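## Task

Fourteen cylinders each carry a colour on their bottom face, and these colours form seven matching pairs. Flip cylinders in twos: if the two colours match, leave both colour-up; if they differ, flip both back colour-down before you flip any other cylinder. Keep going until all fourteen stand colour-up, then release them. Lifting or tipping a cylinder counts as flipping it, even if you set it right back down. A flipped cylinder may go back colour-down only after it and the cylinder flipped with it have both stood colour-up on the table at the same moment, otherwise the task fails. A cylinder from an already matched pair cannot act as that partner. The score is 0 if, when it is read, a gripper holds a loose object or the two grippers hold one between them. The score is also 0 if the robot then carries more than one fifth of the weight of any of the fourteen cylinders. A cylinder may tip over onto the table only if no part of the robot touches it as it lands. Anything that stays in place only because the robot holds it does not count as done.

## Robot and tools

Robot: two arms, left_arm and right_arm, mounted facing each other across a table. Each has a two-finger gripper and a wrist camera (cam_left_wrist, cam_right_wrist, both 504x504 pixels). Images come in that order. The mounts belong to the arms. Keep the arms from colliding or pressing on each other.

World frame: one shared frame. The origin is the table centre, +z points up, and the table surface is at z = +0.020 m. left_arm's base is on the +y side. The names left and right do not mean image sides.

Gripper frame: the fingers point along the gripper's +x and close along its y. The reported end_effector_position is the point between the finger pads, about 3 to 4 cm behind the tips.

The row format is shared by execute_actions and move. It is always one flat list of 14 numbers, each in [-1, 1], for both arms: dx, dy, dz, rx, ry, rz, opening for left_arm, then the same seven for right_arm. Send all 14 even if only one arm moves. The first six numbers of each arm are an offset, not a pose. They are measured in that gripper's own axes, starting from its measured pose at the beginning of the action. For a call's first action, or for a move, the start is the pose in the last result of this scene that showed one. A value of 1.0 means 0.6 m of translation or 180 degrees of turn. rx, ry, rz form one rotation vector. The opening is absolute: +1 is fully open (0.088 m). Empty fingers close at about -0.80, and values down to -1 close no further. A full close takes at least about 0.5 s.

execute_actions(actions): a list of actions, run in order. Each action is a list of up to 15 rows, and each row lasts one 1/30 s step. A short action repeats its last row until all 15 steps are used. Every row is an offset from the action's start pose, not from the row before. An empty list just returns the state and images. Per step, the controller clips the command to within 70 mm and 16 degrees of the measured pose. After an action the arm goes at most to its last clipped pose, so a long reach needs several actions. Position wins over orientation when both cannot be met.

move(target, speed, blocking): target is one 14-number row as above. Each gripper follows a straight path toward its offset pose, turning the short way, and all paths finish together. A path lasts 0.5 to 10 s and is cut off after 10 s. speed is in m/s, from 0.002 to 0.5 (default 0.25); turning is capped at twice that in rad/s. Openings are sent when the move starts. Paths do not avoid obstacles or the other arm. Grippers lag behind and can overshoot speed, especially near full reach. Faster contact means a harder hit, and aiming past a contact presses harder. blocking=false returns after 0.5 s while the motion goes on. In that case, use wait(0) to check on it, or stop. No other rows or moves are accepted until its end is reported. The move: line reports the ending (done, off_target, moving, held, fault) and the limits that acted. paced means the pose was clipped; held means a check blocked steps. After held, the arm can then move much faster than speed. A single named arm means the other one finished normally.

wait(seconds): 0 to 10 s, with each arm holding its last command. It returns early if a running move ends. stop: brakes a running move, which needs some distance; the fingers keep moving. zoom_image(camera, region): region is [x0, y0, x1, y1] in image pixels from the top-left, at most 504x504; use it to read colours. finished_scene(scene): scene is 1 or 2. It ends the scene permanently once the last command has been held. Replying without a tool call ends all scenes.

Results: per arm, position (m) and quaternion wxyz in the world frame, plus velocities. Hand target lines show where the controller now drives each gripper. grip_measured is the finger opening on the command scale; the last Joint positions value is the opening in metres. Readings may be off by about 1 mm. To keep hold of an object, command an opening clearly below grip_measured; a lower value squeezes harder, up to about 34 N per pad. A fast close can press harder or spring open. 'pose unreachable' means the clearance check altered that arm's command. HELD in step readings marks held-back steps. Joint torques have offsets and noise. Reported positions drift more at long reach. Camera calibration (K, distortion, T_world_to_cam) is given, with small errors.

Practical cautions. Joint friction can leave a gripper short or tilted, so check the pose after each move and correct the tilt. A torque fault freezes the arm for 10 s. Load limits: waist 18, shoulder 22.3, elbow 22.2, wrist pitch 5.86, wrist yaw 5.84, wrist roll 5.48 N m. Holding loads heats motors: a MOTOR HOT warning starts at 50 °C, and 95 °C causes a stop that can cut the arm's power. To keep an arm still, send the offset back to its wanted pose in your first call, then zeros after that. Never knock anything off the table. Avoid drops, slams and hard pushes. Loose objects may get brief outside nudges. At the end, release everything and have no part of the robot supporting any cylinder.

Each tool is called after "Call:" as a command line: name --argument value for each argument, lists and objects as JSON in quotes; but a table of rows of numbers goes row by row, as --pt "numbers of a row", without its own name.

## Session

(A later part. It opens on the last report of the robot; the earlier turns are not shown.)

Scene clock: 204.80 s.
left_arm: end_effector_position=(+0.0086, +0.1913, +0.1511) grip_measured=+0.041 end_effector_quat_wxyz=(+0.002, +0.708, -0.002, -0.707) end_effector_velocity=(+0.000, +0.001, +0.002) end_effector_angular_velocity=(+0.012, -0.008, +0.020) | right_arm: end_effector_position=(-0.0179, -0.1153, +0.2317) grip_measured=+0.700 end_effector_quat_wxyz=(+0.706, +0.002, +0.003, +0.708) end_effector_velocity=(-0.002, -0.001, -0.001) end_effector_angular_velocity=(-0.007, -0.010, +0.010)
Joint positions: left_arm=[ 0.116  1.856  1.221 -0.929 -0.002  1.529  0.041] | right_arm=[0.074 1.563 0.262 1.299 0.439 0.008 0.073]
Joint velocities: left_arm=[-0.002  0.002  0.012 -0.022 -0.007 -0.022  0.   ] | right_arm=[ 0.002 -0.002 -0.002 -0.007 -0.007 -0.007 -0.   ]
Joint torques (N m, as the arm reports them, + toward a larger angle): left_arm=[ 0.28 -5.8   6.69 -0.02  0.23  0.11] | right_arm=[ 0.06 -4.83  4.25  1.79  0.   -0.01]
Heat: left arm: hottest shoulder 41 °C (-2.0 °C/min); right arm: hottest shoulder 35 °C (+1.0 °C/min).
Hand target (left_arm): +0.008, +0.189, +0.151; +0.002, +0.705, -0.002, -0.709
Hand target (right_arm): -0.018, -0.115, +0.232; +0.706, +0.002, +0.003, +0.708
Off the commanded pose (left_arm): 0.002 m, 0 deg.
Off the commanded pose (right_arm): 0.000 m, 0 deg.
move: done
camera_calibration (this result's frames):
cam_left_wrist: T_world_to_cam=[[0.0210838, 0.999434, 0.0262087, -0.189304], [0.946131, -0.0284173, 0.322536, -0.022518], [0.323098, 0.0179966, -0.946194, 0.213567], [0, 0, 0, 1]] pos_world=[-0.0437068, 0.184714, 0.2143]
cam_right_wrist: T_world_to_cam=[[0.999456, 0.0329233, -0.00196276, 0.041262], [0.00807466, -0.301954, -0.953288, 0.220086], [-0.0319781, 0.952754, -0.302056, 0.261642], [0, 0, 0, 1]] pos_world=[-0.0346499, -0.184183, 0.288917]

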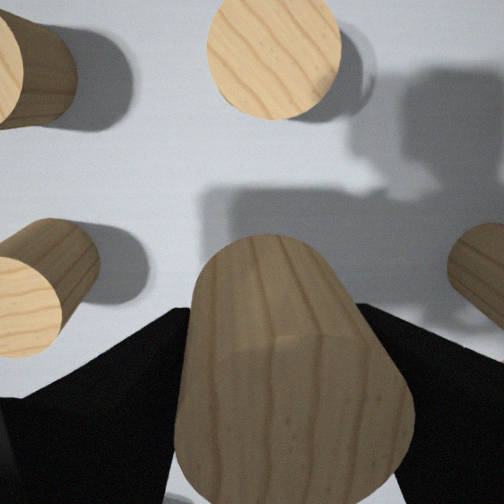

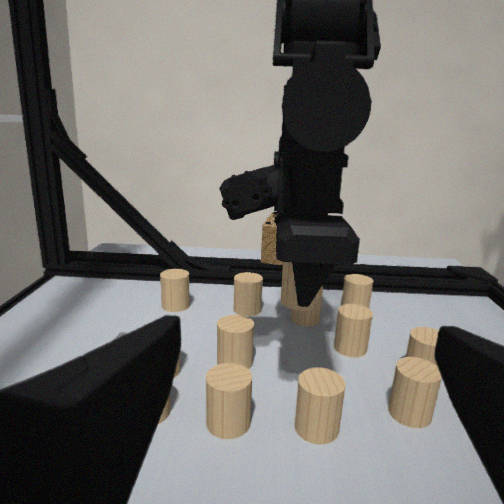

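Place, then hover B4 (.079,.238).

Call:
move --target '[0.145,0,0,0,0,0,-0.35,0,0,0,0,0,0,0.7]' --speed 0.09

Call:
move --target '[0,0,0,0,0,0,0.4,0,0,0,0,0,0,0.7]'

Call:
move --target '[-0.125,0,0,0,0,0,0.45,0,0,0,0,0,0,0.7]' --speed 0.2

Call:
move --target '[0,-0.075,-0.118,0,0,0,0.45,0,0,0,0,0,0,0.7]' --speed 0.25

Scene clock: 209.23 s.
left_arm: end_effector_position=(+0.0087, +0.1901, +0.0686) grip_measured=+0.038 end_effector_quat_wxyz=(+0.004, +0.707, -0.004, -0.707) end_effector_velocity=(-0.001, -0.001, +0.000) end_effector_angular_velocity=(-0.008, -0.007, +0.000) | right_arm: end_effector_position=(-0.0179, -0.1153, +0.2317) grip_measured=+0.700 end_effector_quat_wxyz=(+0.706, +0.002, +0.003, +0.708) end_effector_velocity=(+0.000, -0.000, -0.004) end_effector_angular_velocity=(-0.020, -0.017, +0.005)
Joint positions: left_arm=[ 0.116  2.023  1.076 -0.613 -0.002  1.529  0.041] | right_arm=[0.074 1.563 0.262 1.299 0.439 0.008 0.073]
Joint velocities: left_arm=[-0.007 -0.002 -0.002  0.007 -0.007 -0.007  0.   ] | right_arm=[-0.002 -0.002 -0.002 -0.022 -0.007 -0.007 -0.   ]
Joint torques (N m, as the arm reports them, + toward a larger angle): left_arm=[ 0.1  -5.74  4.17  0.87  0.05  0.02] | right_arm=[ 0.11 -4.88  4.24  1.78  0.01  0.  ]
Heat: left arm: hottest shoulder 41 °C (-2.0 °C/min); right arm: hottest shoulder 34 °C (+0.0 °C/min).
Hand target (left_arm): +0.009, +0.191, +0.064; +0.003, +0.708, -0.002, -0.707
Hand target (right_arm): -0.018, -0.115, +0.232; +0.706, +0.002, +0.003, +0.708
Off the commanded pose (left_arm): 0.005 m, 0 deg.
Off the commanded pose (right_arm): 0.000 m, 0 deg.
move: done
camera_calibration (this result's frames):
cam_left_wrist: T_world_to_cam=[[0.0207076, 0.999568, 0.0208706, -0.185563], [0.946211, -0.0263354, 0.322476, 0.00357908], [0.322886, 0.0130703, -0.946347, 0.136492], [0, 0, 0, 1]] pos_world=[-0.0436154, 0.183793, 0.131887]
cam_right_wrist: T_world_to_cam=[[0.999456, 0.0329233, -0.00196276, 0.041262], [0.00807466, -0.301954, -0.953288, 0.220086], [-0.0319781, 0.952754, -0.302056, 0.261642], [0, 0, 0, 1]] pos_world=[-0.0346499, -0.184183, 0.288917]

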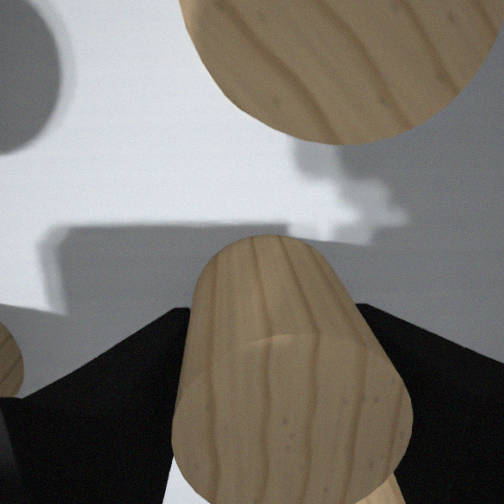

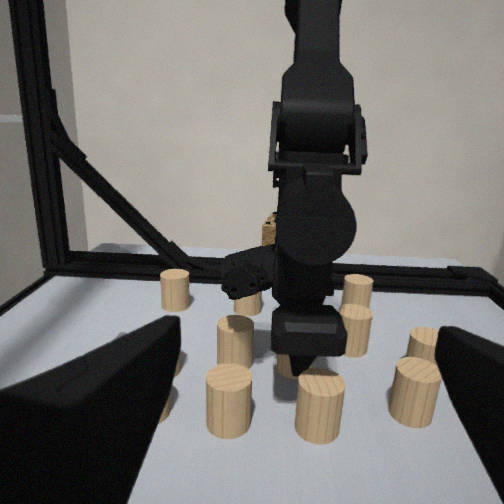

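Scene clock: 209.87 s.
left_arm: end_effector_position=(+0.0087, +0.1899, +0.0686) grip_measured=+0.398 end_effector_quat_wxyz=(+0.005, +0.707, -0.004, -0.707) end_effector_velocity=(+0.000, +0.001, -0.001) end_effector_angular_velocity=(-0.003, -0.007, -0.010) | right_arm: end_effector_position=(-0.0179, -0.1153, +0.2317) grip_measured=+0.700 end_effector_quat_wxyz=(+0.706, +0.002, +0.003, +0.708) end_effector_velocity=(-0.002, -0.001, -0.001) end_effector_angular_velocity=(-0.007, -0.025, +0.010)
Joint positions: left_arm=[ 0.116  2.023  1.076 -0.612 -0.002  1.529  0.059] | right_arm=[0.074 1.563 0.262 1.299 0.439 0.008 0.073]
Joint velocities: left_arm=[-0.002 -0.002 -0.007  0.007 -0.007  0.007  0.001] | right_arm=[ 0.002 -0.002 -0.002 -0.007 -0.007 -0.022 -0.   ]
Joint torques (N m, as the arm reports them, + toward a larger angle): left_arm=[-0.03 -6.77  4.76  0.17  0.06  0.  ] | right_arm=[ 0.07 -4.8   4.29  1.78  0.01 -0.01]
Heat: left arm: hottest shoulder 41 °C (-2.0 °C/min); right arm: hottest shoulder 34 °C (+0.0 °C/min).
Hand target (left_arm): +0.009, +0.190, +0.069; +0.004, +0.707, -0.004, -0.707
Hand target (right_arm): -0.018, -0.115, +0.232; +0.706, +0.002, +0.003, +0.708
Off the commanded pose (left_arm): 0.000 m, 0 deg.
Off the commanded pose (right_arm): 0.000 m, 0 deg.
move: done
camera_calibration (this result's frames):
cam_left_wrist: T_world_to_cam=[[0.0207082, 0.999583, 0.0201079, -0.185347], [0.946221, -0.0260896, 0.322467, 0.0035343], [0.322857, 0.0123488, -0.946367, 0.136637], [0, 0, 0, 1]] pos_world=[-0.0436202, 0.183675, 0.131896]
cam_right_wrist: T_world_to_cam=[[0.999456, 0.0329233, -0.00196276, 0.041262], [0.00807466, -0.301954, -0.953288, 0.220086], [-0.0319781, 0.952754, -0.302056, 0.261642], [0, 0, 0, 1]] pos_world=[-0.0346499, -0.184183, 0.288917]

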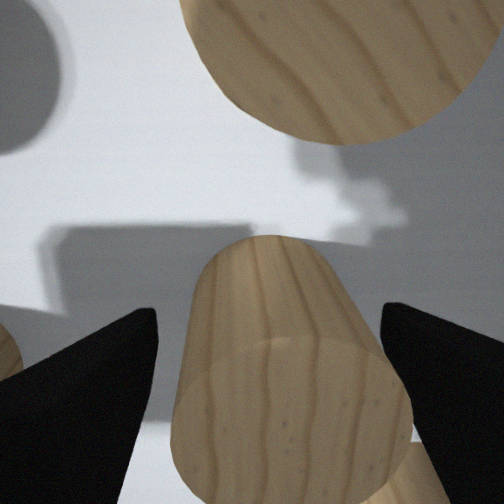

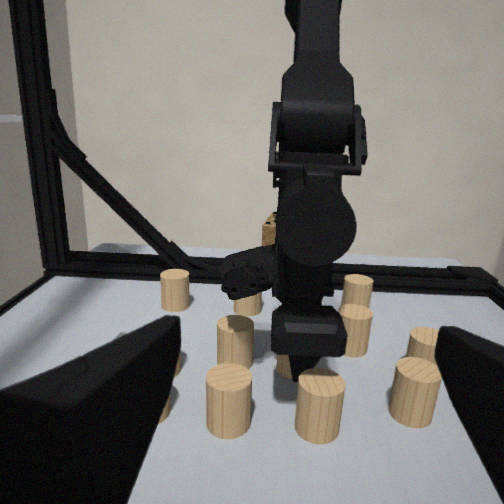

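Scene clock: 210.77 s.
left_arm: end_effector_position=(+0.0088, +0.1939, +0.1375) grip_measured=+0.450 end_effector_quat_wxyz=(-0.002, +0.708, +0.002, -0.706) end_effector_velocity=(-0.001, +0.003, +0.004) end_effector_angular_velocity=(+0.007, -0.008, -0.015) | right_arm: end_effector_position=(-0.0179, -0.1153, +0.2317) grip_measured=+0.700 end_effector_quat_wxyz=(+0.706, +0.002, +0.003, +0.708) end_effector_velocity=(+0.002, +0.000, -0.001) end_effector_angular_velocity=(-0.007, -0.010, +0.000)
Joint positions: left_arm=[ 0.116  1.878  1.19  -0.89  -0.002  1.529  0.061] | right_arm=[0.074 1.563 0.262 1.299 0.439 0.008 0.073]
Joint velocities: left_arm=[-0.007 -0.012  0.002 -0.022 -0.007  0.007 -0.   ] | right_arm=[-0.007 -0.002 -0.002 -0.007 -0.007 -0.007  0.   ]
Joint torques (N m, as the arm reports them, + toward a larger angle): left_arm=[-0.27 -7.68  6.49 -0.01  0.07 -0.02] | right_arm=[ 0.06 -4.89  4.3   1.77  0.02  0.  ]
Heat: left arm: hottest shoulder 41 °C (-2.0 °C/min); right arm: hottest shoulder 34 °C (+0.0 °C/min).
Hand target (left_arm): +0.008, +0.191, +0.143; +0.004, +0.707, -0.004, -0.707
Hand target (right_arm): -0.018, -0.115, +0.232; +0.706, +0.002, +0.003, +0.708
Off the commanded pose (left_arm): 0.007 m, 1 deg.
Off the commanded pose (right_arm): 0.000 m, 0 deg.
move: done
camera_calibration (this result's frames):
cam_left_wrist: T_world_to_cam=[[0.0206865, 0.999048, 0.0384071, -0.193066], [0.945982, -0.0319911, 0.322637, -0.0175897], [0.323558, 0.0296582, -0.945743, 0.198238], [0, 0, 0, 1]] pos_world=[-0.0435082, 0.18644, 0.200573]
cam_right_wrist: T_world_to_cam=[[0.999456, 0.0329233, -0.00196276, 0.041262], [0.00807466, -0.301954, -0.953288, 0.220086], [-0.0319781, 0.952754, -0.302056, 0.261642], [0, 0, 0, 1]] pos_world=[-0.0346499, -0.184183, 0.288917]

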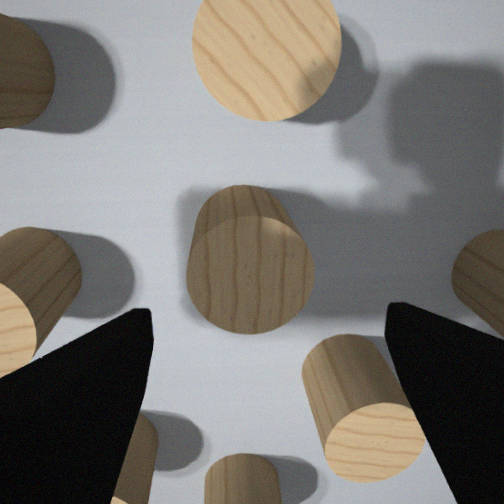

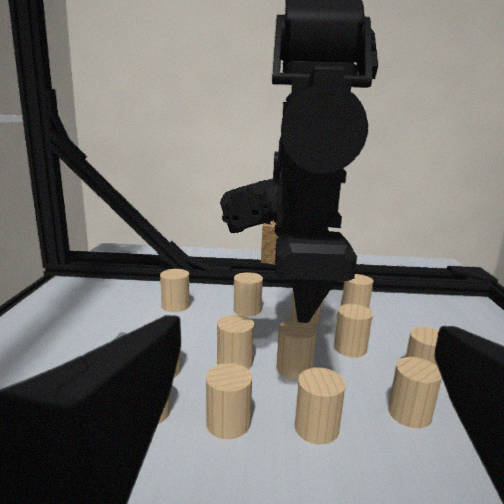

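Scene clock: 211.63 s.
left_arm: end_effector_position=(+0.0786, +0.2378, +0.1367) grip_measured=+0.450 end_effector_quat_wxyz=(-0.004, +0.707, +0.005, -0.707) end_effector_velocity=(+0.002, +0.004, +0.000) end_effector_angular_velocity=(+0.009, -0.006, -0.000) | right_arm: end_effector_position=(-0.0179, -0.1153, +0.2317) grip_measured=+0.700 end_effector_quat_wxyz=(+0.706, +0.002, +0.003, +0.708) end_effector_velocity=(+0.000, -0.000, -0.001) end_effector_angular_velocity=(-0.007, +0.004, +0.005)
Joint positions: left_arm=[ 0.354  1.75   1.024 -0.857 -0.003  1.766  0.061] | right_arm=[0.074 1.563 0.262 1.299 0.439 0.008 0.073]
Joint velocities: left_arm=[ 0.007 -0.007 -0.007 -0.007 -0.007  0.007 -0.   ] | right_arm=[-0.002 -0.002 -0.002 -0.007 -0.007  0.007 -0.   ]
Joint torques (N m, as the arm reports them, + toward a larger angle): left_arm=[ 0.32 -6.86  4.66  0.41 -0.03  0.09] | right_arm=[ 0.06 -4.85  4.28  1.79  0.01 -0.01]
Heat: left arm: hottest shoulder 42 °C (-1.0 °C/min); right arm: hottest shoulder 34 °C (+0.0 °C/min).
Hand target (left_arm): +0.080, +0.239, +0.138; -0.001, +0.709, +0.002, -0.706
Hand target (right_arm): -0.018, -0.115, +0.232; +0.706, +0.002, +0.003, +0.708
Off the commanded pose (left_arm): 0.002 m, 0 deg.
Off the commanded pose (right_arm): 0.000 m, 0 deg.
move: done
camera_calibration (this result's frames):
cam_left_wrist: T_world_to_cam=[[0.0192311, 0.998793, 0.0452048, -0.239105], [0.946552, -0.0327483, 0.320884, -0.0815611], [0.321977, 0.0366177, -0.946039, 0.172176], [0, 0, 0, 1]] pos_world=[0.0263634, 0.22984, 0.199865]
cam_right_wrist: T_world_to_cam=[[0.999456, 0.0329233, -0.00196276, 0.041262], [0.00807466, -0.301954, -0.953288, 0.220086], [-0.0319781, 0.952754, -0.302056, 0.261642], [0, 0, 0, 1]] pos_world=[-0.0346499, -0.184183, 0.288917]

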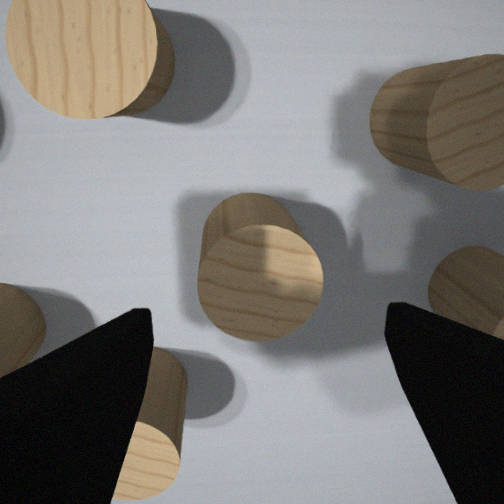

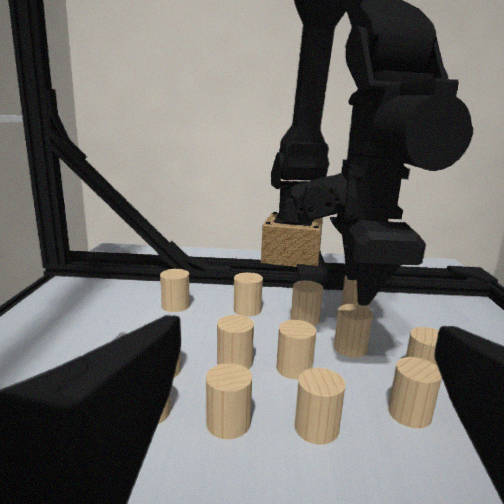

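Call:
move --target '[0.119,-0.001,-0.002,0,0,0.003,0.45,0,0,0,0,0,0,0.7]' --speed 0.15

Call:
move --target '[0,0,0,0,0,0,-0.35,0,0,0,0,0,0,0.7]'

Call:
move --target '[-0.14,0,0,0,0,0,-0.35,0,0,0,0,0,0,0.7]' --speed 0.2

Call:
move --target '[-0.144,0.332,0.162,0,0,0.504,-0.35,0,0,0,0,0,0,0.7]' --speed 0.4

Scene clock: 216.37 s.
left_arm: end_effector_position=(+0.0801, +0.2374, +0.0686) grip_measured=+0.450 end_effector_quat_wxyz=(+0.003, +0.708, -0.001, -0.706) end_effector_velocity=(-0.000, +0.003, -0.005) end_effector_angular_velocity=(+0.013, -0.005, +0.005) | right_arm: end_effector_position=(-0.0179, -0.1153, +0.2318) grip_measured=+0.700 end_effector_quat_wxyz=(+0.706, +0.002, +0.003, +0.708) end_effector_velocity=(+0.000, -0.000, -0.004) end_effector_angular_velocity=(-0.020, -0.017, +0.005)
Joint positions: left_arm=[ 0.359  1.903  0.891 -0.553 -0.003  1.77   0.061] | right_arm=[0.074 1.563 0.262 1.299 0.439 0.008 0.073]
Joint velocities: left_arm=[-0.002  0.012 -0.007  0.007 -0.007 -0.007 -0.   ] | right_arm=[-0.002 -0.002 -0.002 -0.022 -0.007 -0.007 -0.   ]
Joint torques (N m, as the arm reports them, + toward a larger angle): left_arm=[ 0.24 -5.04  4.02  0.44  0.06  0.12] | right_arm=[ 0.03 -4.83  4.25  1.78  0.01 -0.01]
Heat: left arm: hottest shoulder 42 °C (+0.0 °C/min); right arm: hottest shoulder 34 °C (+0.0 °C/min).
Hand target (left_arm): +0.080, +0.240, +0.066; -0.000, +0.707, +0.002, -0.707
Hand target (right_arm): -0.018, -0.115, +0.232; +0.706, +0.002, +0.003, +0.708
Off the commanded pose (left_arm): 0.004 m, 1 deg.
Off the commanded pose (right_arm): 0.000 m, 0 deg.
move: done
camera_calibration (this result's frames):
cam_left_wrist: T_world_to_cam=[[0.0183376, 0.999458, 0.0273506, -0.234589], [0.945405, -0.0262352, 0.32484, -0.0628657], [0.325381, 0.0199006, -0.945374, 0.110864], [0, 0, 0, 1]] pos_world=[0.0276624, 0.230606, 0.131645]
cam_right_wrist: T_world_to_cam=[[0.999456, 0.032924, -0.00211474, 0.0412909], [0.00791886, -0.301626, -0.953394, 0.220259], [-0.0320274, 0.952858, -0.301722, 0.261628], [0, 0, 0, 1]] pos_world=[-0.0346334, -0.184218, 0.28902]

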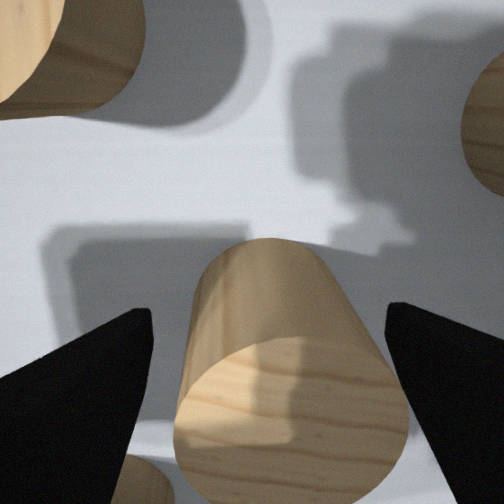

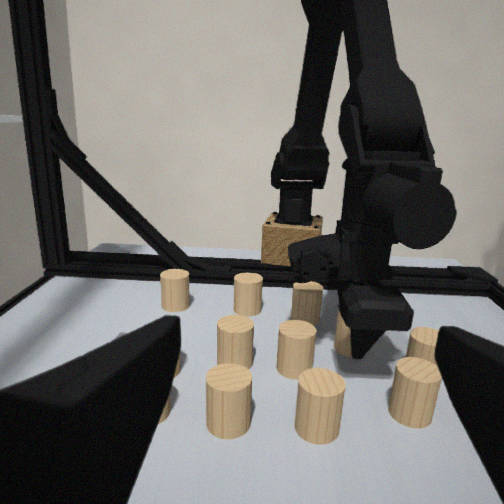

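Scene clock: 216.87 s.
left_arm: end_effector_position=(+0.0801, +0.2374, +0.0686) grip_measured=+0.036 end_effector_quat_wxyz=(+0.003, +0.708, -0.001, -0.706) end_effector_velocity=(+0.002, +0.003, +0.000) end_effector_angular_velocity=(+0.012, -0.020, -0.010) | right_arm: end_effector_position=(-0.0179, -0.1153, +0.2318) grip_measured=+0.700 end_effector_quat_wxyz=(+0.706, +0.002, +0.003, +0.708) end_effector_velocity=(+0.000, -0.000, -0.001) end_effector_angular_velocity=(-0.007, -0.025, +0.005)
Joint positions: left_arm=[ 0.359  1.903  0.891 -0.553 -0.003  1.771  0.041] | right_arm=[0.074 1.563 0.262 1.299 0.439 0.008 0.073]
Joint velocities: left_arm=[-0.002 -0.002 -0.002 -0.007 -0.022  0.007  0.   ] | right_arm=[-0.002 -0.002 -0.002 -0.007 -0.007 -0.022  0.   ]
Joint torques (N m, as the arm reports them, + toward a larger angle): left_arm=[ 0.06 -5.89  4.52  0.2   0.04  0.  ] | right_arm=[ 0.06 -4.82  4.27  1.79  0.01  0.  ]
Heat: left arm: hottest shoulder 41 °C (-1.0 °C/min); right arm: hottest shoulder 34 °C (+0.0 °C/min).
Hand target (left_arm): +0.080, +0.237, +0.069; +0.003, +0.708, -0.001, -0.706
Hand target (right_arm): -0.018, -0.115, +0.232; +0.706, +0.002, +0.003, +0.708
Off the commanded pose (left_arm): 0.000 m, 0 deg.
Off the commanded pose (right_arm): 0.000 m, 0 deg.
move: done
camera_calibration (this result's frames):
cam_left_wrist: T_world_to_cam=[[0.0187188, 0.999451, 0.0273521, -0.234617], [0.945394, -0.0265964, 0.324841, -0.0627793], [0.32539, 0.0197779, -0.945373, 0.110892], [0, 0, 0, 1]] pos_world=[0.0276597, 0.230626, 0.131645]
cam_right_wrist: T_world_to_cam=[[0.999456, 0.032924, -0.00211474, 0.0412909], [0.00791886, -0.301626, -0.953394, 0.220259], [-0.0320274, 0.952858, -0.301722, 0.261628], [0, 0, 0, 1]] pos_world=[-0.0346334, -0.184218, 0.28902]

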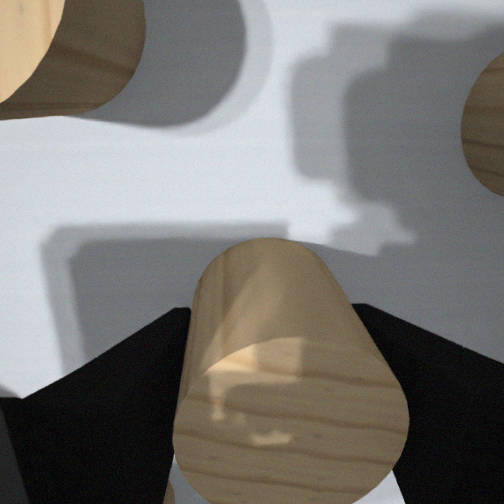

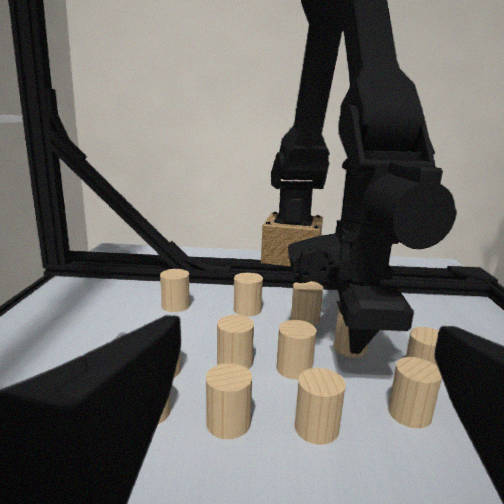

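Scene clock: 217.77 s.
left_arm: end_effector_position=(+0.0794, +0.2409, +0.1466) grip_measured=+0.035 end_effector_quat_wxyz=(-0.004, +0.707, +0.006, -0.707) end_effector_velocity=(-0.001, +0.005, +0.004) end_effector_angular_velocity=(+0.023, -0.003, +0.005) | right_arm: end_effector_position=(-0.0179, -0.1153, +0.2318) grip_measured=+0.700 end_effector_quat_wxyz=(+0.706, +0.002, +0.003, +0.708) end_effector_velocity=(-0.002, -0.001, +0.003) end_effector_angular_velocity=(+0.011, +0.013, +0.010)
Joint positions: left_arm=[ 0.359  1.723  1.035 -0.896 -0.003  1.77   0.041] | right_arm=[0.074 1.563 0.262 1.299 0.439 0.008 0.073]
Joint velocities: left_arm=[-0.002 -0.007  0.007 -0.037 -0.007 -0.007 -0.   ] | right_arm=[ 0.002 -0.007 -0.002  0.007 -0.007  0.007  0.   ]
Joint torques (N m, as the arm reports them, + toward a larger angle): left_arm=[-0.31 -6.77  6.49 -0.03  0.03 -0.07] | right_arm=[ 0.06 -4.83  4.28  1.78  0.   -0.01]
Heat: left arm: hottest shoulder 42 °C (+0.0 °C/min); right arm: hottest shoulder 34 °C (+0.0 °C/min).
Hand target (left_arm): +0.079, +0.237, +0.152; +0.003, +0.708, -0.001, -0.706
Hand target (right_arm): -0.018, -0.115, +0.232; +0.706, +0.002, +0.003, +0.708
Off the commanded pose (left_arm): 0.007 m, 1 deg.
Off the commanded pose (right_arm): 0.000 m, 0 deg.
move: done
camera_calibration (this result's frames):
cam_left_wrist: T_world_to_cam=[[0.0184782, 0.998773, 0.045948, -0.242773], [0.946643, -0.0322657, 0.320664, -0.0854793], [0.321753, 0.0375711, -0.946078, 0.180937], [0, 0, 0, 1]] pos_world=[0.0271874, 0.232919, 0.209746]
cam_right_wrist: T_world_to_cam=[[0.999456, 0.032924, -0.00211474, 0.0412909], [0.00791886, -0.301626, -0.953394, 0.220259], [-0.0320274, 0.952858, -0.301722, 0.261628], [0, 0, 0, 1]] pos_world=[-0.0346334, -0.184218, 0.28902]

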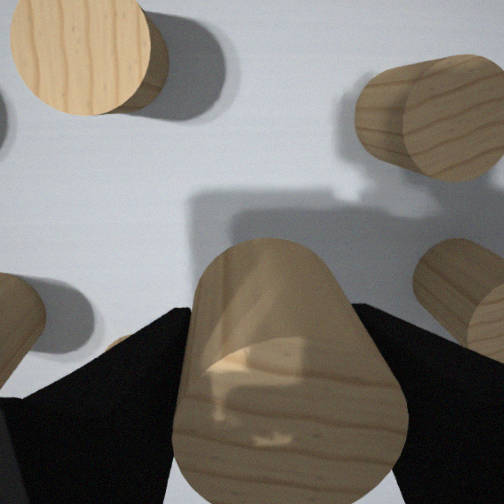

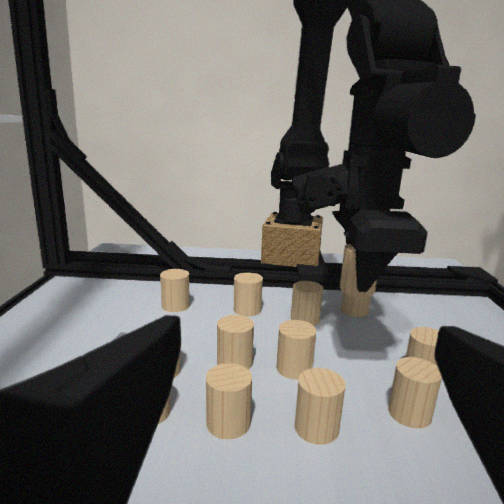

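Scene clock: 220.33 s.
left_arm: end_effector_position=(-0.0172, +0.0437, +0.2286) grip_measured=+0.034 end_effector_quat_wxyz=(+0.495, +0.501, -0.499, -0.505) end_effector_velocity=(-0.002, -0.000, -0.001) end_effector_angular_velocity=(-0.002, +0.022, +0.000) | right_arm: end_effector_position=(-0.0179, -0.1153, +0.2318) grip_measured=+0.700 end_effector_quat_wxyz=(+0.706, +0.002, +0.003, +0.708) end_effector_velocity=(+0.000, -0.000, -0.001) end_effector_angular_velocity=(-0.007, -0.010, +0.005)
Joint positions: left_arm=[ 0.041  2.023  0.728  1.283 -0.108  1.568  0.041] | right_arm=[0.074 1.563 0.262 1.299 0.439 0.008 0.073]
Joint velocities: left_arm=[-0.007  0.007  0.002  0.007 -0.007 -0.022 -0.   ] | right_arm=[-0.002 -0.002 -0.002 -0.007 -0.007 -0.007 -0.   ]
Joint torques (N m, as the arm reports them, + toward a larger angle): left_arm=[-0.27 -6.18  5.84  2.07 -0.2   0.04] | right_arm=[ 0.03 -4.84  4.27  1.78  0.   -0.01]
Heat: left arm: hottest shoulder 41 °C (-1.0 °C/min); right arm: hottest shoulder 34 °C (+0.0 °C/min).
Hand target (left_arm): -0.018, +0.041, +0.230; +0.498, +0.500, -0.501, -0.501
Hand target (right_arm): -0.018, -0.115, +0.232; +0.706, +0.002, +0.003, +0.708
Off the commanded pose (left_arm): 0.004 m, 1 deg.
Off the commanded pose (right_arm): 0.000 m, 0 deg.
move: done
camera_calibration (this result's frames):
cam_left_wrist: T_world_to_cam=[[0.0207881, 0.043801, -0.998824, 0.232835], [0.949113, 0.31315, 0.0334859, 0.0239302], [0.314248, -0.948693, -0.0350624, 0.131668], [0, 0, 0, 1]] pos_world=[-0.0689292, 0.107221, 0.236376]
cam_right_wrist: T_world_to_cam=[[0.999456, 0.032924, -0.00211474, 0.0412909], [0.00791886, -0.301626, -0.953394, 0.220259], [-0.0320274, 0.952858, -0.301722, 0.261628], [0, 0, 0, 1]] pos_world=[-0.0346334, -0.184218, 0.28902]

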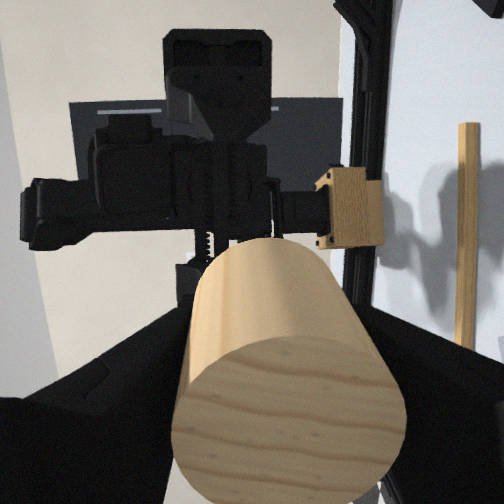

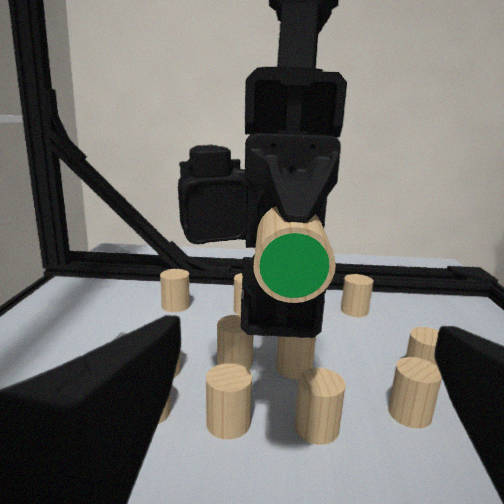

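Call:
move --target '[0,0,0,0,0,0,-0.35,0.193,-0.003,-0.009,0,0,0,0.7]' --speed 0.12

Call:
move --target '[0,0,0,0,0,0,-0.35,0,0,0,0,0,0,-0.35]'

Call:
move --target '[0,0,0,0,0,0,0.5,0,0,0,0,0,0,-0.35]'

Call:
move --target '[-0.09,0,0,0,0,0,0.45,-0.15,0,0,-0.004,0,0,-0.35]' --speed 0.2

Call:
move --target '[-0.348,-0.152,-0.077,0,0,-0.492,0.45,-0.318,0.046,-0.148,0,0.504,0,-0.35]' --speed 0.4

Scene clock: 225.20 s.
left_arm: end_effector_position=(-0.0174, +0.0435, +0.2284) grip_measured=+0.033 end_effector_quat_wxyz=(+0.495, +0.500, -0.499, -0.505) end_effector_velocity=(+0.000, +0.001, -0.001) end_effector_angular_velocity=(+0.007, +0.006, +0.005) | right_arm: end_effector_position=(-0.0167, -0.0026, +0.2292) grip_measured=+0.700 end_effector_quat_wxyz=(+0.706, +0.005, +0.001, +0.708) end_effector_velocity=(-0.003, +0.002, -0.003) end_effector_angular_velocity=(-0.016, -0.012, +0.019)
Joint positions: left_arm=[ 0.041  2.025  0.729  1.284 -0.108  1.568  0.041] | right_arm=[-0.083  1.903  0.682  1.227  0.282  0.008  0.073]
Joint velocities: left_arm=[-0.002 -0.002 -0.002 -0.007 -0.007 -0.007 -0.   ] | right_arm=[-0.002  0.002  0.007 -0.022 -0.022 -0.007  0.   ]
Joint torques (N m, as the arm reports them, + toward a larger angle): left_arm=[ 0.06 -6.93  4.64  1.68 -0.01 -0.05] | right_arm=[-0.38 -6.55  6.    1.63 -0.09 -0.05]
Heat: left arm: hottest shoulder 41 °C (-1.0 °C/min); right arm: hottest shoulder 34 °C (+0.0 °C/min).
Hand target (left_arm): -0.017, +0.044, +0.229; +0.495, +0.500, -0.499, -0.505
Hand target (right_arm): -0.017, +0.000, +0.226; +0.706, +0.002, +0.002, +0.708
Off the commanded pose (left_arm): 0.000 m, 0 deg.
Off the commanded pose (right_arm): 0.004 m, 0 deg.
move: done
camera_calibration (this result's frames):
cam_left_wrist: T_world_to_cam=[[0.0207607, 0.0434146, -0.998841, 0.232679], [0.949234, 0.312801, 0.0333255, 0.0242404], [0.313885, -0.948826, -0.0347167, 0.131476], [0, 0, 0, 1]] pos_world=[-0.0691087, 0.107064, 0.236166]
cam_right_wrist: T_world_to_cam=[[0.999474, 0.0321822, -0.00405798, 0.0367912], [0.00563355, -0.295423, -0.95535, 0.252241], [-0.0319441, 0.954824, -0.295449, 0.152046], [0, 0, 0, 1]] pos_world=[-0.0333359, -0.0718437, 0.28605]

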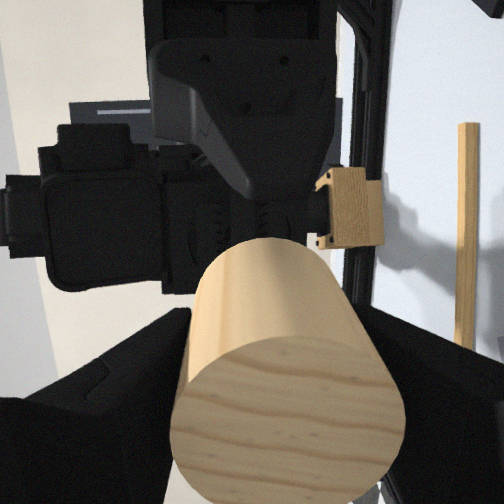

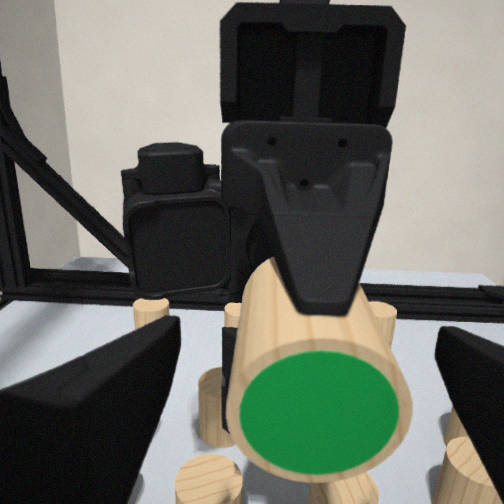

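Scene clock: 225.70 s.
left_arm: end_effector_position=(-0.0172, +0.0435, +0.2284) grip_measured=+0.033 end_effector_quat_wxyz=(+0.495, +0.501, -0.499, -0.505) end_effector_velocity=(+0.000, +0.001, -0.004) end_effector_angular_velocity=(+0.012, +0.020, +0.005) | right_arm: end_effector_position=(-0.0169, -0.0026, +0.2292) grip_measured=+0.024 end_effector_quat_wxyz=(+0.706, +0.005, +0.001, +0.708) end_effector_velocity=(+0.000, -0.000, -0.004) end_effector_angular_velocity=(-0.021, -0.028, +0.005)
Joint positions: left_arm=[ 0.041  2.025  0.729  1.284 -0.108  1.569  0.041] | right_arm=[-0.083  1.903  0.682  1.227  0.282  0.008  0.04 ]
Joint velocities: left_arm=[-0.002  0.002 -0.002 -0.007 -0.007 -0.022 -0.   ] | right_arm=[-0.002 -0.002 -0.002 -0.022 -0.007 -0.022  0.   ]
Joint torques (N m, as the arm reports them, + toward a larger angle): left_arm=[-0.12 -6.85  4.8   1.76  0.   -0.03] | right_arm=[ 0.04 -7.94  4.65  1.81  0.01 -0.01]
Heat: left arm: hottest shoulder 41 °C (-1.0 °C/min); right arm: hottest shoulder 34 °C (+0.0 °C/min).
Hand target (left_arm): -0.017, +0.043, +0.228; +0.495, +0.501, -0.499, -0.505
Hand target (right_arm): -0.017, -0.003, +0.229; +0.706, +0.005, +0.001, +0.708
Off the commanded pose (left_arm): 0.000 m, 0 deg.
Off the commanded pose (right_arm): 0.000 m, 0 deg.
move: done
camera_calibration (this result's frames):
cam_left_wrist: T_world_to_cam=[[0.021113, 0.043427, -0.998833, 0.232678], [0.948984, 0.313521, 0.0336904, 0.0238994], [0.314618, -0.948588, -0.0345921, 0.13136], [0, 0, 0, 1]] pos_world=[-0.068921, 0.107009, 0.236146]
cam_right_wrist: T_world_to_cam=[[0.999449, 0.0329447, -0.004056, 0.0370231], [0.00586081, -0.295419, -0.95535, 0.252236], [-0.032672, 0.9548, -0.295449, 0.152059], [0, 0, 0, 1]] pos_world=[-0.033513, -0.0718905, 0.28605]

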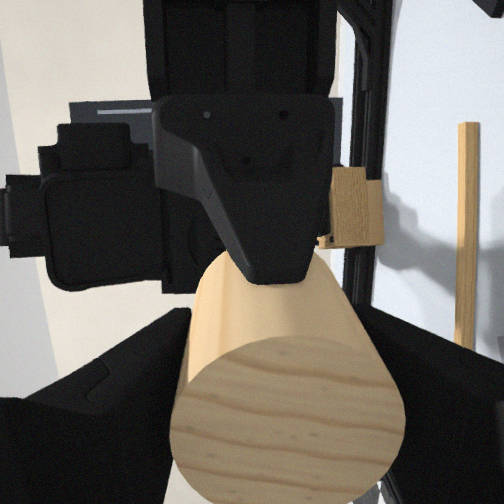

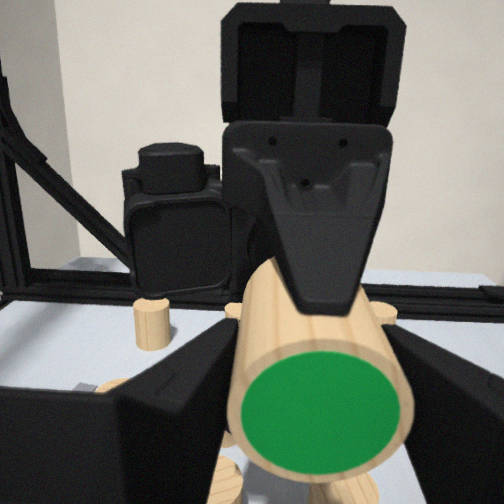

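Scene clock: 226.37 s.
left_arm: end_effector_position=(-0.0172, +0.0435, +0.2284) grip_measured=+0.498 end_effector_quat_wxyz=(+0.495, +0.501, -0.499, -0.505) end_effector_velocity=(+0.002, -0.001, +0.004) end_effector_angular_velocity=(-0.012, -0.006, +0.010) | right_arm: end_effector_position=(-0.0169, -0.0026, +0.2292) grip_measured=+0.024 end_effector_quat_wxyz=(+0.706, +0.005, +0.001, +0.708) end_effector_velocity=(+0.000, -0.000, -0.001) end_effector_angular_velocity=(-0.007, -0.024, +0.005)
Joint positions: left_arm=[ 0.041  2.025  0.729  1.284 -0.108  1.569  0.063] | right_arm=[-0.083  1.903  0.682  1.227  0.282  0.008  0.04 ]
Joint velocities: left_arm=[ 0.002 -0.002  0.002  0.007 -0.007  0.007  0.001] | right_arm=[-0.002 -0.002 -0.002 -0.007 -0.007 -0.022  0.   ]
Joint torques (N m, as the arm reports them, + toward a larger angle): left_arm=[-0.01 -6.88  4.85  1.75  0.   -0.05] | right_arm=[ 0.04 -7.86  4.69  1.81  0.01  0.01]
Heat: left arm: hottest shoulder 41 °C (-1.0 °C/min); right arm: hottest shoulder 34 °C (+0.0 °C/min).
Hand target (left_arm): -0.017, +0.043, +0.228; +0.495, +0.501, -0.499, -0.505
Hand target (right_arm): -0.017, -0.003, +0.229; +0.706, +0.005, +0.001, +0.708
Off the commanded pose (left_arm): 0.000 m, 0 deg.
Off the commanded pose (right_arm): 0.000 m, 0 deg.
move: done
camera_calibration (this result's frames):
cam_left_wrist: T_world_to_cam=[[0.021113, 0.043427, -0.998833, 0.232678], [0.948984, 0.313521, 0.0336904, 0.0238994], [0.314618, -0.948588, -0.0345921, 0.13136], [0, 0, 0, 1]] pos_world=[-0.068921, 0.107009, 0.236146]
cam_right_wrist: T_world_to_cam=[[0.999449, 0.0329447, -0.004056, 0.0370231], [0.00586081, -0.295419, -0.95535, 0.252236], [-0.032672, 0.9548, -0.295449, 0.152059], [0, 0, 0, 1]] pos_world=[-0.033513, -0.0718905, 0.28605]

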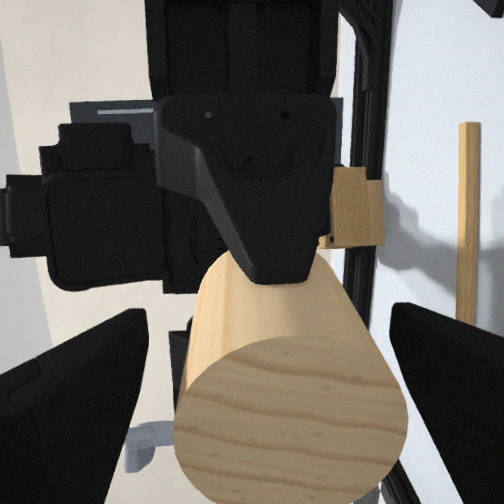

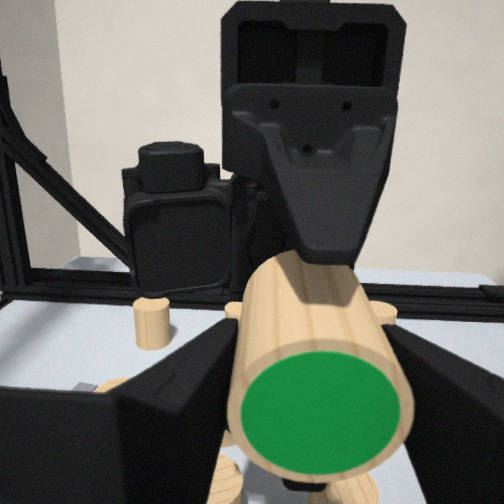

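Scene clock: 227.33 s.
left_arm: end_effector_position=(-0.0172, +0.0959, +0.2253) grip_measured=+0.450 end_effector_quat_wxyz=(+0.491, +0.503, -0.498, -0.508) end_effector_velocity=(+0.000, +0.003, -0.002) end_effector_angular_velocity=(+0.012, +0.006, +0.005) | right_arm: end_effector_position=(-0.0168, -0.0896, +0.2281) grip_measured=+0.024 end_effector_quat_wxyz=(+0.706, +0.002, +0.000, +0.709) end_effector_velocity=(+0.001, -0.003, +0.002) end_effector_angular_velocity=(+0.007, -0.019, -0.005)
Joint positions: left_arm=[ 0.021  1.913  0.507  1.384 -0.124  1.569  0.061] | right_arm=[0.023 1.673 0.346 1.33  0.387 0.002 0.04 ]
Joint velocities: left_arm=[-0.002 -0.007 -0.012 -0.007 -0.007 -0.007 -0.   ] | right_arm=[ 0.002 -0.012 -0.012  0.007  0.007 -0.022 -0.   ]
Joint torques (N m, as the arm reports them, + toward a larger angle): left_arm=[-0.26 -6.95  3.71  2.01 -0.2  -0.1 ] | right_arm=[ 0.31 -6.71  2.99  2.01  0.13 -0.19]
Heat: left arm: hottest shoulder 42 °C (+0.0 °C/min); right arm: hottest shoulder 34 °C (+0.0 °C/min).
Hand target (left_arm): -0.017, +0.097, +0.229; +0.495, +0.501, -0.499, -0.505
Hand target (right_arm): -0.016, -0.093, +0.229; +0.706, +0.001, -0.003, +0.708
Off the commanded pose (left_arm): 0.004 m, 1 deg.
Off the commanded pose (right_arm): 0.003 m, 0 deg.
move: done
camera_calibration (this result's frames):
cam_left_wrist: T_world_to_cam=[[0.0228601, 0.0535063, -0.998306, 0.226248], [0.950235, 0.309167, 0.0383298, 0.00702452], [0.310694, -0.949501, -0.043776, 0.18305], [0, 0, 0, 1]] pos_world=[-0.0687196, 0.159529, 0.233609]
cam_right_wrist: T_world_to_cam=[[0.999443, 0.0333023, 0.002063, 0.0384416], [0.0118975, -0.297929, -0.954514, 0.225109], [-0.0311729, 0.954007, -0.298159, 0.23537], [0, 0, 0, 1]] pos_world=[-0.0337613, -0.158759, 0.284968]

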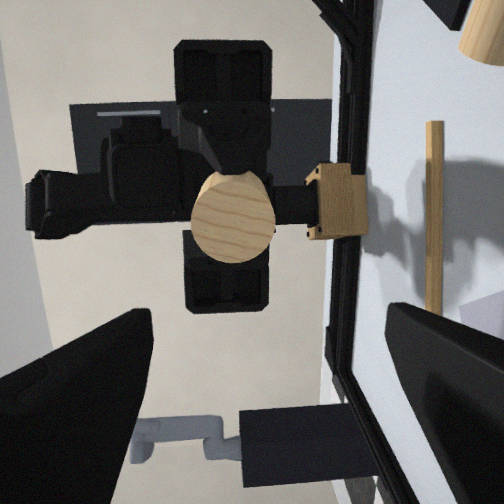

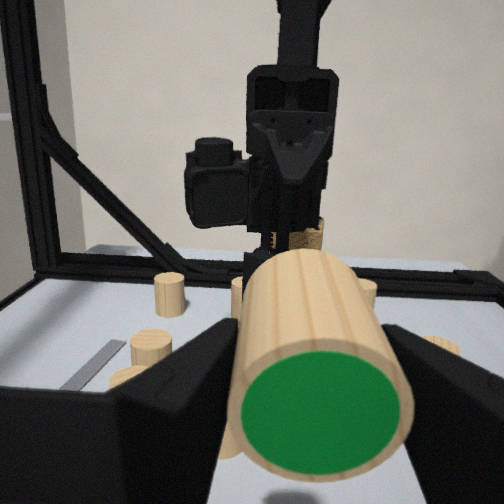

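Scene clock: 229.83 s.
left_arm: end_effector_position=(+0.0301, +0.3075, +0.1374) grip_measured=+0.450 end_effector_quat_wxyz=(+0.000, +0.707, -0.003, -0.707) end_effector_velocity=(+0.000, +0.004, +0.000) end_effector_angular_velocity=(+0.022, -0.006, +0.020) | right_arm: end_effector_position=(-0.0412, -0.2815, +0.1373) grip_measured=+0.024 end_effector_quat_wxyz=(+0.500, -0.504, +0.499, +0.497) end_effector_velocity=(+0.003, -0.007, +0.000) end_effector_angular_velocity=(-0.043, -0.002, -0.000)
Joint positions: left_arm=[ 0.196  1.454  0.719 -0.832  0.     1.613  0.061] | right_arm=[ 0.213  1.398  0.781 -0.964  0.002  0.58   0.04 ]
Joint velocities: left_arm=[-0.002  0.002  0.002 -0.022 -0.007 -0.022 -0.   ] | right_arm=[-0.007  0.002  0.002 -0.037 -0.022 -0.007 -0.   ]
Joint torques (N m, as the arm reports them, + toward a larger angle): left_arm=[ 0.34 -3.05  6.46 -0.02  0.11  0.11] | right_arm=[ 0.17 -3.79  6.7  -0.08 -0.14  0.14]
Heat: left arm: hottest shoulder 41 °C (-1.0 °C/min); right arm: hottest shoulder 34 °C (+0.0 °C/min).
Hand target (left_arm): +0.030, +0.306, +0.138; -0.000, +0.706, -0.003, -0.708
Hand target (right_arm): -0.043, -0.280, +0.138; +0.499, -0.503, +0.502, +0.496
Off the commanded pose (left_arm): 0.002 m, 0 deg.
Off the commanded pose (right_arm): 0.003 m, 1 deg.
move: done
camera_calibration (this result's frames):
cam_left_wrist: T_world_to_cam=[[0.0249445, 0.999304, 0.0277508, -0.305772], [0.946484, -0.0325432, 0.321107, -0.0336346], [0.321786, 0.0182559, -0.946636, 0.191584], [0, 0, 0, 1]] pos_world=[-0.0221871, 0.300967, 0.200646]
cam_right_wrist: T_world_to_cam=[[0.999749, 0.00684928, -0.0213535, 0.0651034], [0.0130856, -0.951469, 0.307466, -0.275598], [-0.0182113, -0.307668, -0.951319, 0.125602], [0, 0, 0, 1]] pos_world=[-0.0591933, -0.224026, 0.205615]

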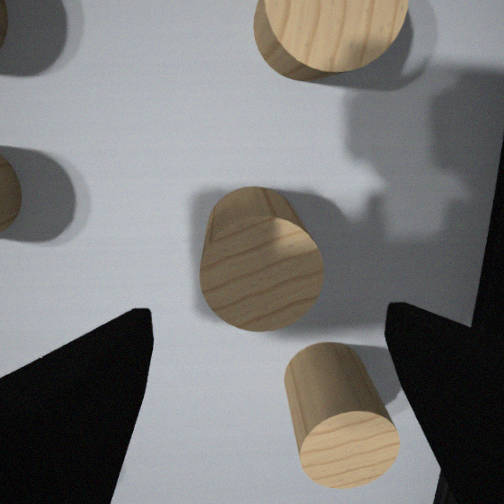

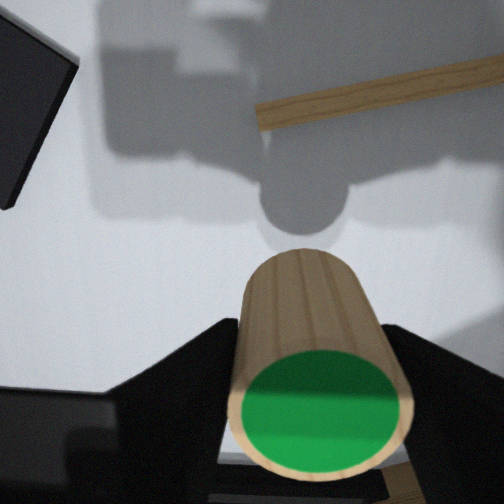

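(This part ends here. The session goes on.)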